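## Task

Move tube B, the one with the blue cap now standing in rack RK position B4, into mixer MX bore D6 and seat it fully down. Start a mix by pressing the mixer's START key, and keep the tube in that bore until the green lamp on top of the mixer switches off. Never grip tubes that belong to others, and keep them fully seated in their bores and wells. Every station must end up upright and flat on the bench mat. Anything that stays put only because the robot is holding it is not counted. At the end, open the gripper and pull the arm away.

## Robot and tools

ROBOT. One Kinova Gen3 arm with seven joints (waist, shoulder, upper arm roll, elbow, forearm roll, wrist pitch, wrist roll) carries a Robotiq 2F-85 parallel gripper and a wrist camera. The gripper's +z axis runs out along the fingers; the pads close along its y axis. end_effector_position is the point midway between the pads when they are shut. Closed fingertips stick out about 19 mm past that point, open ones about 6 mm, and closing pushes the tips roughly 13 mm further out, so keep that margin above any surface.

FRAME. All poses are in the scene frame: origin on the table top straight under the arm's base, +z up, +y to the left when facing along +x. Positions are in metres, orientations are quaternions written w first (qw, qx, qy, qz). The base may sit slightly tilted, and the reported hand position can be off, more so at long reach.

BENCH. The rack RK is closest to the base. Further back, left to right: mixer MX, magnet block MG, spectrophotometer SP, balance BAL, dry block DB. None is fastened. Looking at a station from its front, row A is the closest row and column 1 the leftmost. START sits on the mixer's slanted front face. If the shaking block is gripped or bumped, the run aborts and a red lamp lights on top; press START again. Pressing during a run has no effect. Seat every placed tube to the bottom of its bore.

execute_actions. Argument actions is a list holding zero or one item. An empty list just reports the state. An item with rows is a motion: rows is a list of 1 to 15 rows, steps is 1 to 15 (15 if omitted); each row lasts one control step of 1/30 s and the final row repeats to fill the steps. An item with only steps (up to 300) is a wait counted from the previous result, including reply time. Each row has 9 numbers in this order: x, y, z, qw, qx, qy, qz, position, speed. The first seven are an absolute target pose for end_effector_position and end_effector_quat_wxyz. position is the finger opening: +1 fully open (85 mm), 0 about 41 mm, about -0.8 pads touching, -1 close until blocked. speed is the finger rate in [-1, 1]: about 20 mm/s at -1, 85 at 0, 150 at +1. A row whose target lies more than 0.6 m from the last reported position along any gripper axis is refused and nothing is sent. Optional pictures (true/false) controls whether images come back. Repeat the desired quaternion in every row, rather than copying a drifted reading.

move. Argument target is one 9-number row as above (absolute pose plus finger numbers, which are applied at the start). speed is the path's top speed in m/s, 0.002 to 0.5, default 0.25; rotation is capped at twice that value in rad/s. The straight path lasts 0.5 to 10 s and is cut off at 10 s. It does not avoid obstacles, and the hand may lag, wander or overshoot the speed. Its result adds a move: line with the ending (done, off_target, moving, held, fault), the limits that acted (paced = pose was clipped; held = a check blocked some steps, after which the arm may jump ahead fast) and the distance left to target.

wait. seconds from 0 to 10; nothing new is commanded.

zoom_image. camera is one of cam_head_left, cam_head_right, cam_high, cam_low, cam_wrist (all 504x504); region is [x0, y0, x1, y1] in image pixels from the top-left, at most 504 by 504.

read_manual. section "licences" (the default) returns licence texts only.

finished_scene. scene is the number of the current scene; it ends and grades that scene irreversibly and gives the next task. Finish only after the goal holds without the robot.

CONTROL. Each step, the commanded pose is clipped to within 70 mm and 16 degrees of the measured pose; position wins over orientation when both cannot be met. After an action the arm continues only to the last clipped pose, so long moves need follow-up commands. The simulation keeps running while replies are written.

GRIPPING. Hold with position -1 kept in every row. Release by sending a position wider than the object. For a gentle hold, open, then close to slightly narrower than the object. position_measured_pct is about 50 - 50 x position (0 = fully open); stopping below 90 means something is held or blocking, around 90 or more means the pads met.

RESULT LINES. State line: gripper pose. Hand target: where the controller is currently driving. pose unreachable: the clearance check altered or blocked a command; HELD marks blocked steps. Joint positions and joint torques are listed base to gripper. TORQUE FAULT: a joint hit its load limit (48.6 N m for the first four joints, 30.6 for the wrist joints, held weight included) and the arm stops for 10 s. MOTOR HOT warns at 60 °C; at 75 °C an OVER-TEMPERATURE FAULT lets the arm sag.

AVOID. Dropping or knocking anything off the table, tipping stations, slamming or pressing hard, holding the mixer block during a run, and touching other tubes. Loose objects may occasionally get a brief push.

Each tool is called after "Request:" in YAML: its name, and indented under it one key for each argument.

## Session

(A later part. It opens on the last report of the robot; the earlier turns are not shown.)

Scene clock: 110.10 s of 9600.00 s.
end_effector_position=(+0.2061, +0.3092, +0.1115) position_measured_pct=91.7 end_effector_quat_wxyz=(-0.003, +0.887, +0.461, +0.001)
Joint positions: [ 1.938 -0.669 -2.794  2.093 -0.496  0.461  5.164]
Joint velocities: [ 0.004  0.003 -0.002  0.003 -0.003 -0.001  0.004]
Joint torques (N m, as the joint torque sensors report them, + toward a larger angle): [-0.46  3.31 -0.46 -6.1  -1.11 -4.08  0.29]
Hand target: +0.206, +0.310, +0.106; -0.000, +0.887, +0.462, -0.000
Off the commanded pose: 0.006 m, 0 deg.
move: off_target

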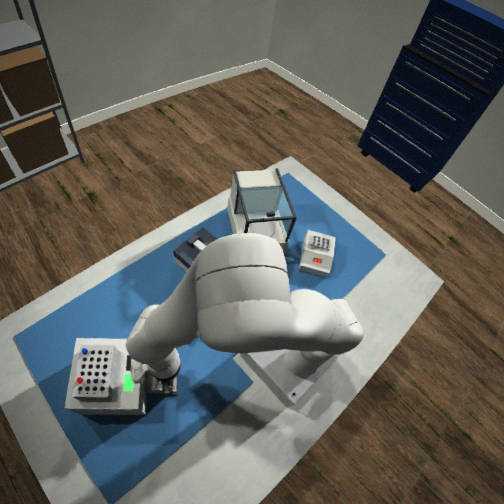

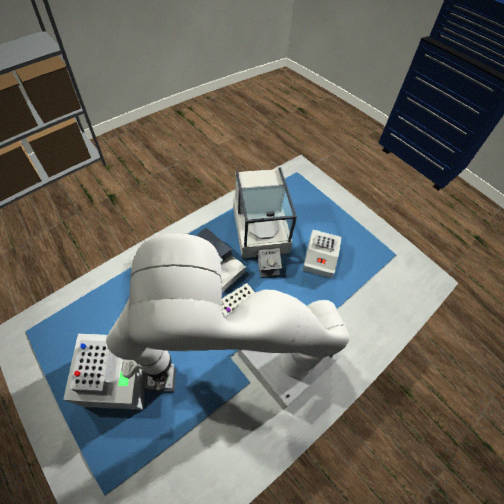

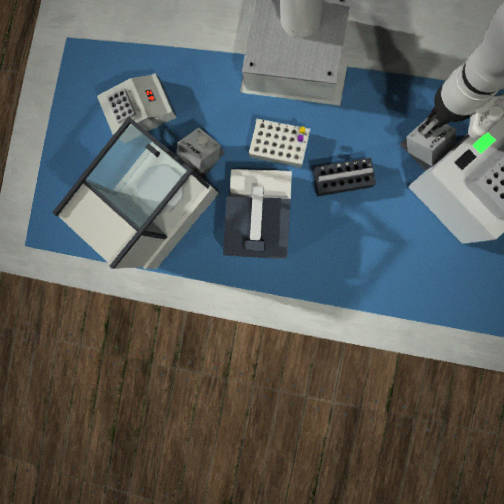

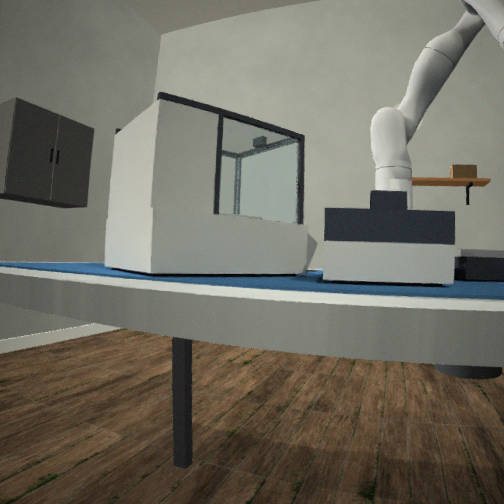

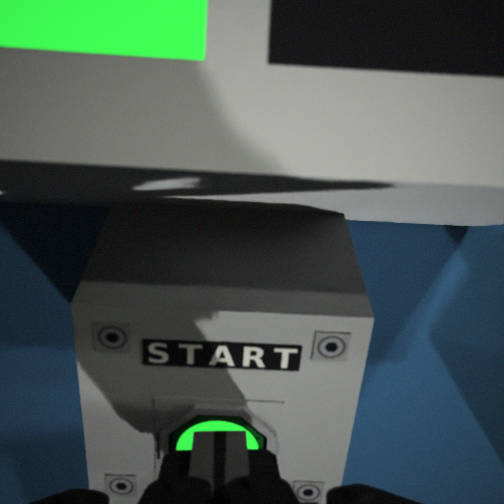

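Green is on. Move clear.

Request:
move:
  target: [0.19, 0.27, 0.30, 0, 0.887, 0.462, 0, -1, 0.5]
  speed: 0.15

Request:
wait:
  seconds: 8

Scene clock: 119.13 s of 9600.00 s.
end_effector_position=(+0.1905, +0.2700, +0.2999) position_measured_pct=91.7 end_effector_quat_wxyz=(+0.001, +0.887, +0.461, +0.000)
Joint positions: [ 1.71  -0.222 -2.552  1.971 -0.139  0.996  4.862]
Joint velocities: [-0.003  0.005 -0.    -0.     0.002  0.003 -0.002]
Joint torques (N m, as the joint torque sensors report them, + toward a larger angle): [-0.53 10.73  1.07 -7.25 -0.02 -0.23  0.31]
Hand target: +0.190, +0.270, +0.300; +0.000, +0.887, +0.462, +0.001
Off the commanded pose: 0.001 m, 0 deg.
move: done

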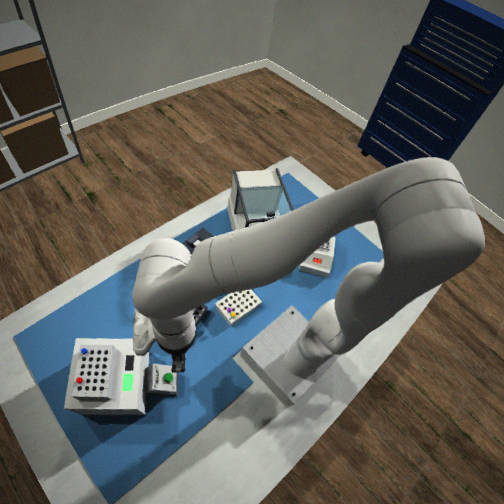

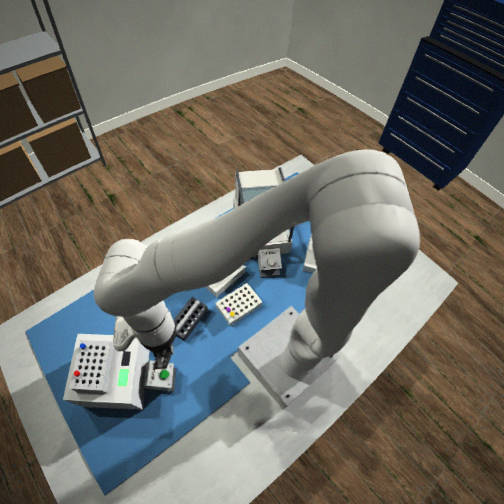

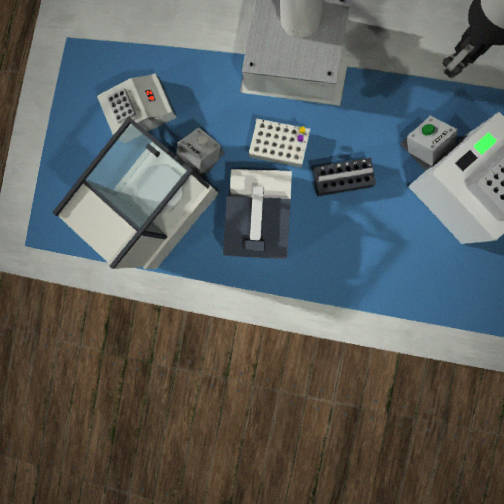

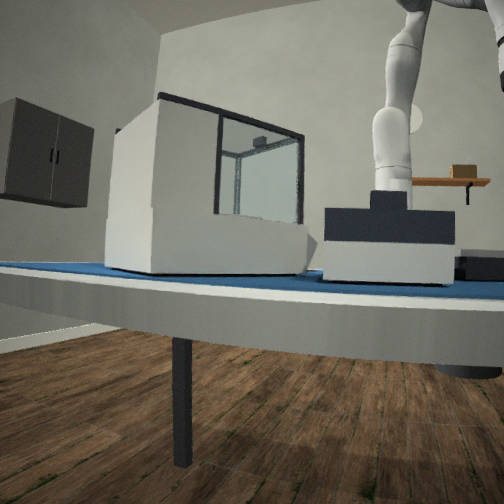

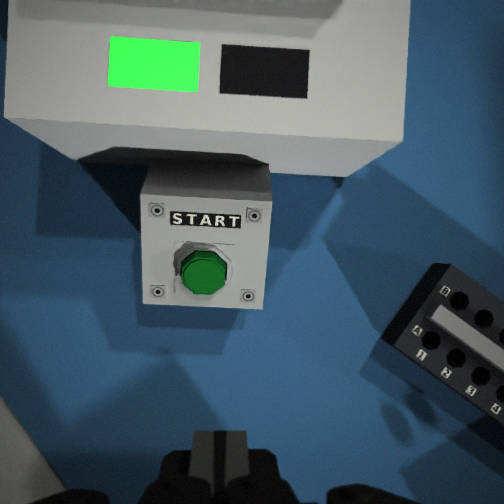

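Scene clock: 127.13 s of 9600.00 s.
end_effector_position=(+0.1905, +0.2701, +0.3000) position_measured_pct=91.7 end_effector_quat_wxyz=(+0.000, +0.887, +0.462, +0.001)
Joint positions: [ 1.71  -0.222 -2.552  1.971 -0.139  0.996  4.862]
Joint velocities: [ 0.    -0.     0.    -0.     0.001  0.    -0.   ]
Joint torques (N m, as the joint torque sensors report them, + toward a larger angle): [-0.14 10.88  1.47 -7.6   0.34 -0.11  0.09]
Hand target: +0.190, +0.270, +0.300; +0.000, +0.887, +0.462, +0.001
Off the commanded pose: 0.000 m, 0 deg.
Steps of this call (steps 1 to 240: nothing new was sent). Readings (end_effector_position | what the end effector reports):
1: (+0.1905, +0.2700, +0.2999) | position_measured_pct=91.7
2: (+0.1905, +0.2701, +0.2999) | position_measured_pct=91.7
4: (+0.1905, +0.2701, +0.3000) | position_measured_pct=91.7
8: (+0.1905, +0.2701, +0.3000) | position_measured_pct=91.7
240: the state above

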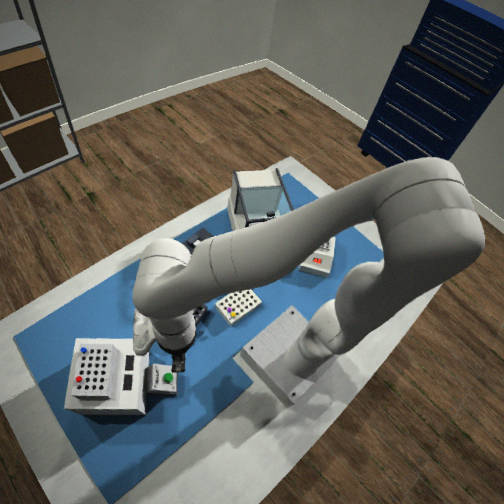

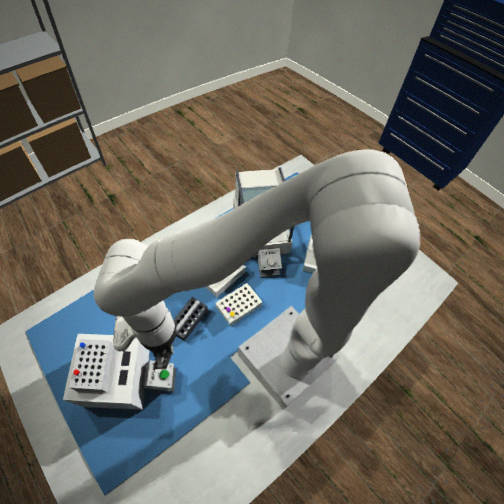

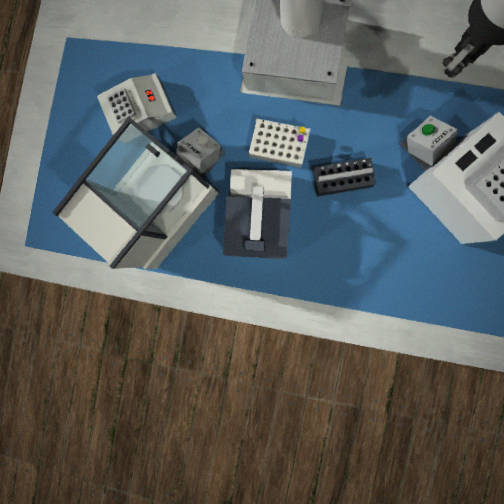

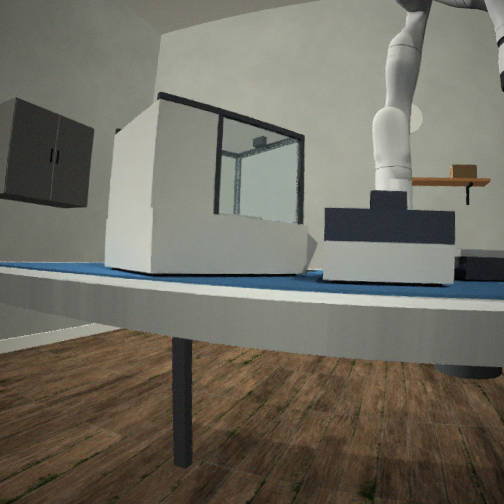

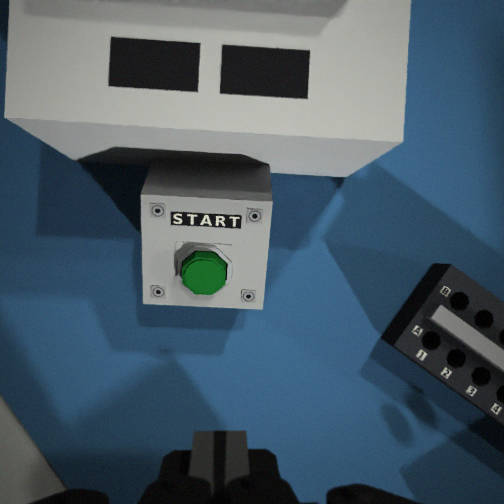

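Request:
zoom_image:
  camera: "cam_head_left"
  region: [50, 325, 190, 425]

Region (50, 325, 190, 425) of cam_head_left's 504x504 image, scaled by 3.600, with more detail than that image has; it fills the top 360 rows of this view, and the rest is white.

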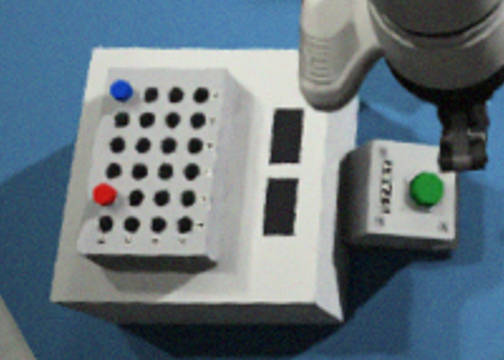

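Request:
finished_scene:
  scene: 1

The scene is finished: the task was done.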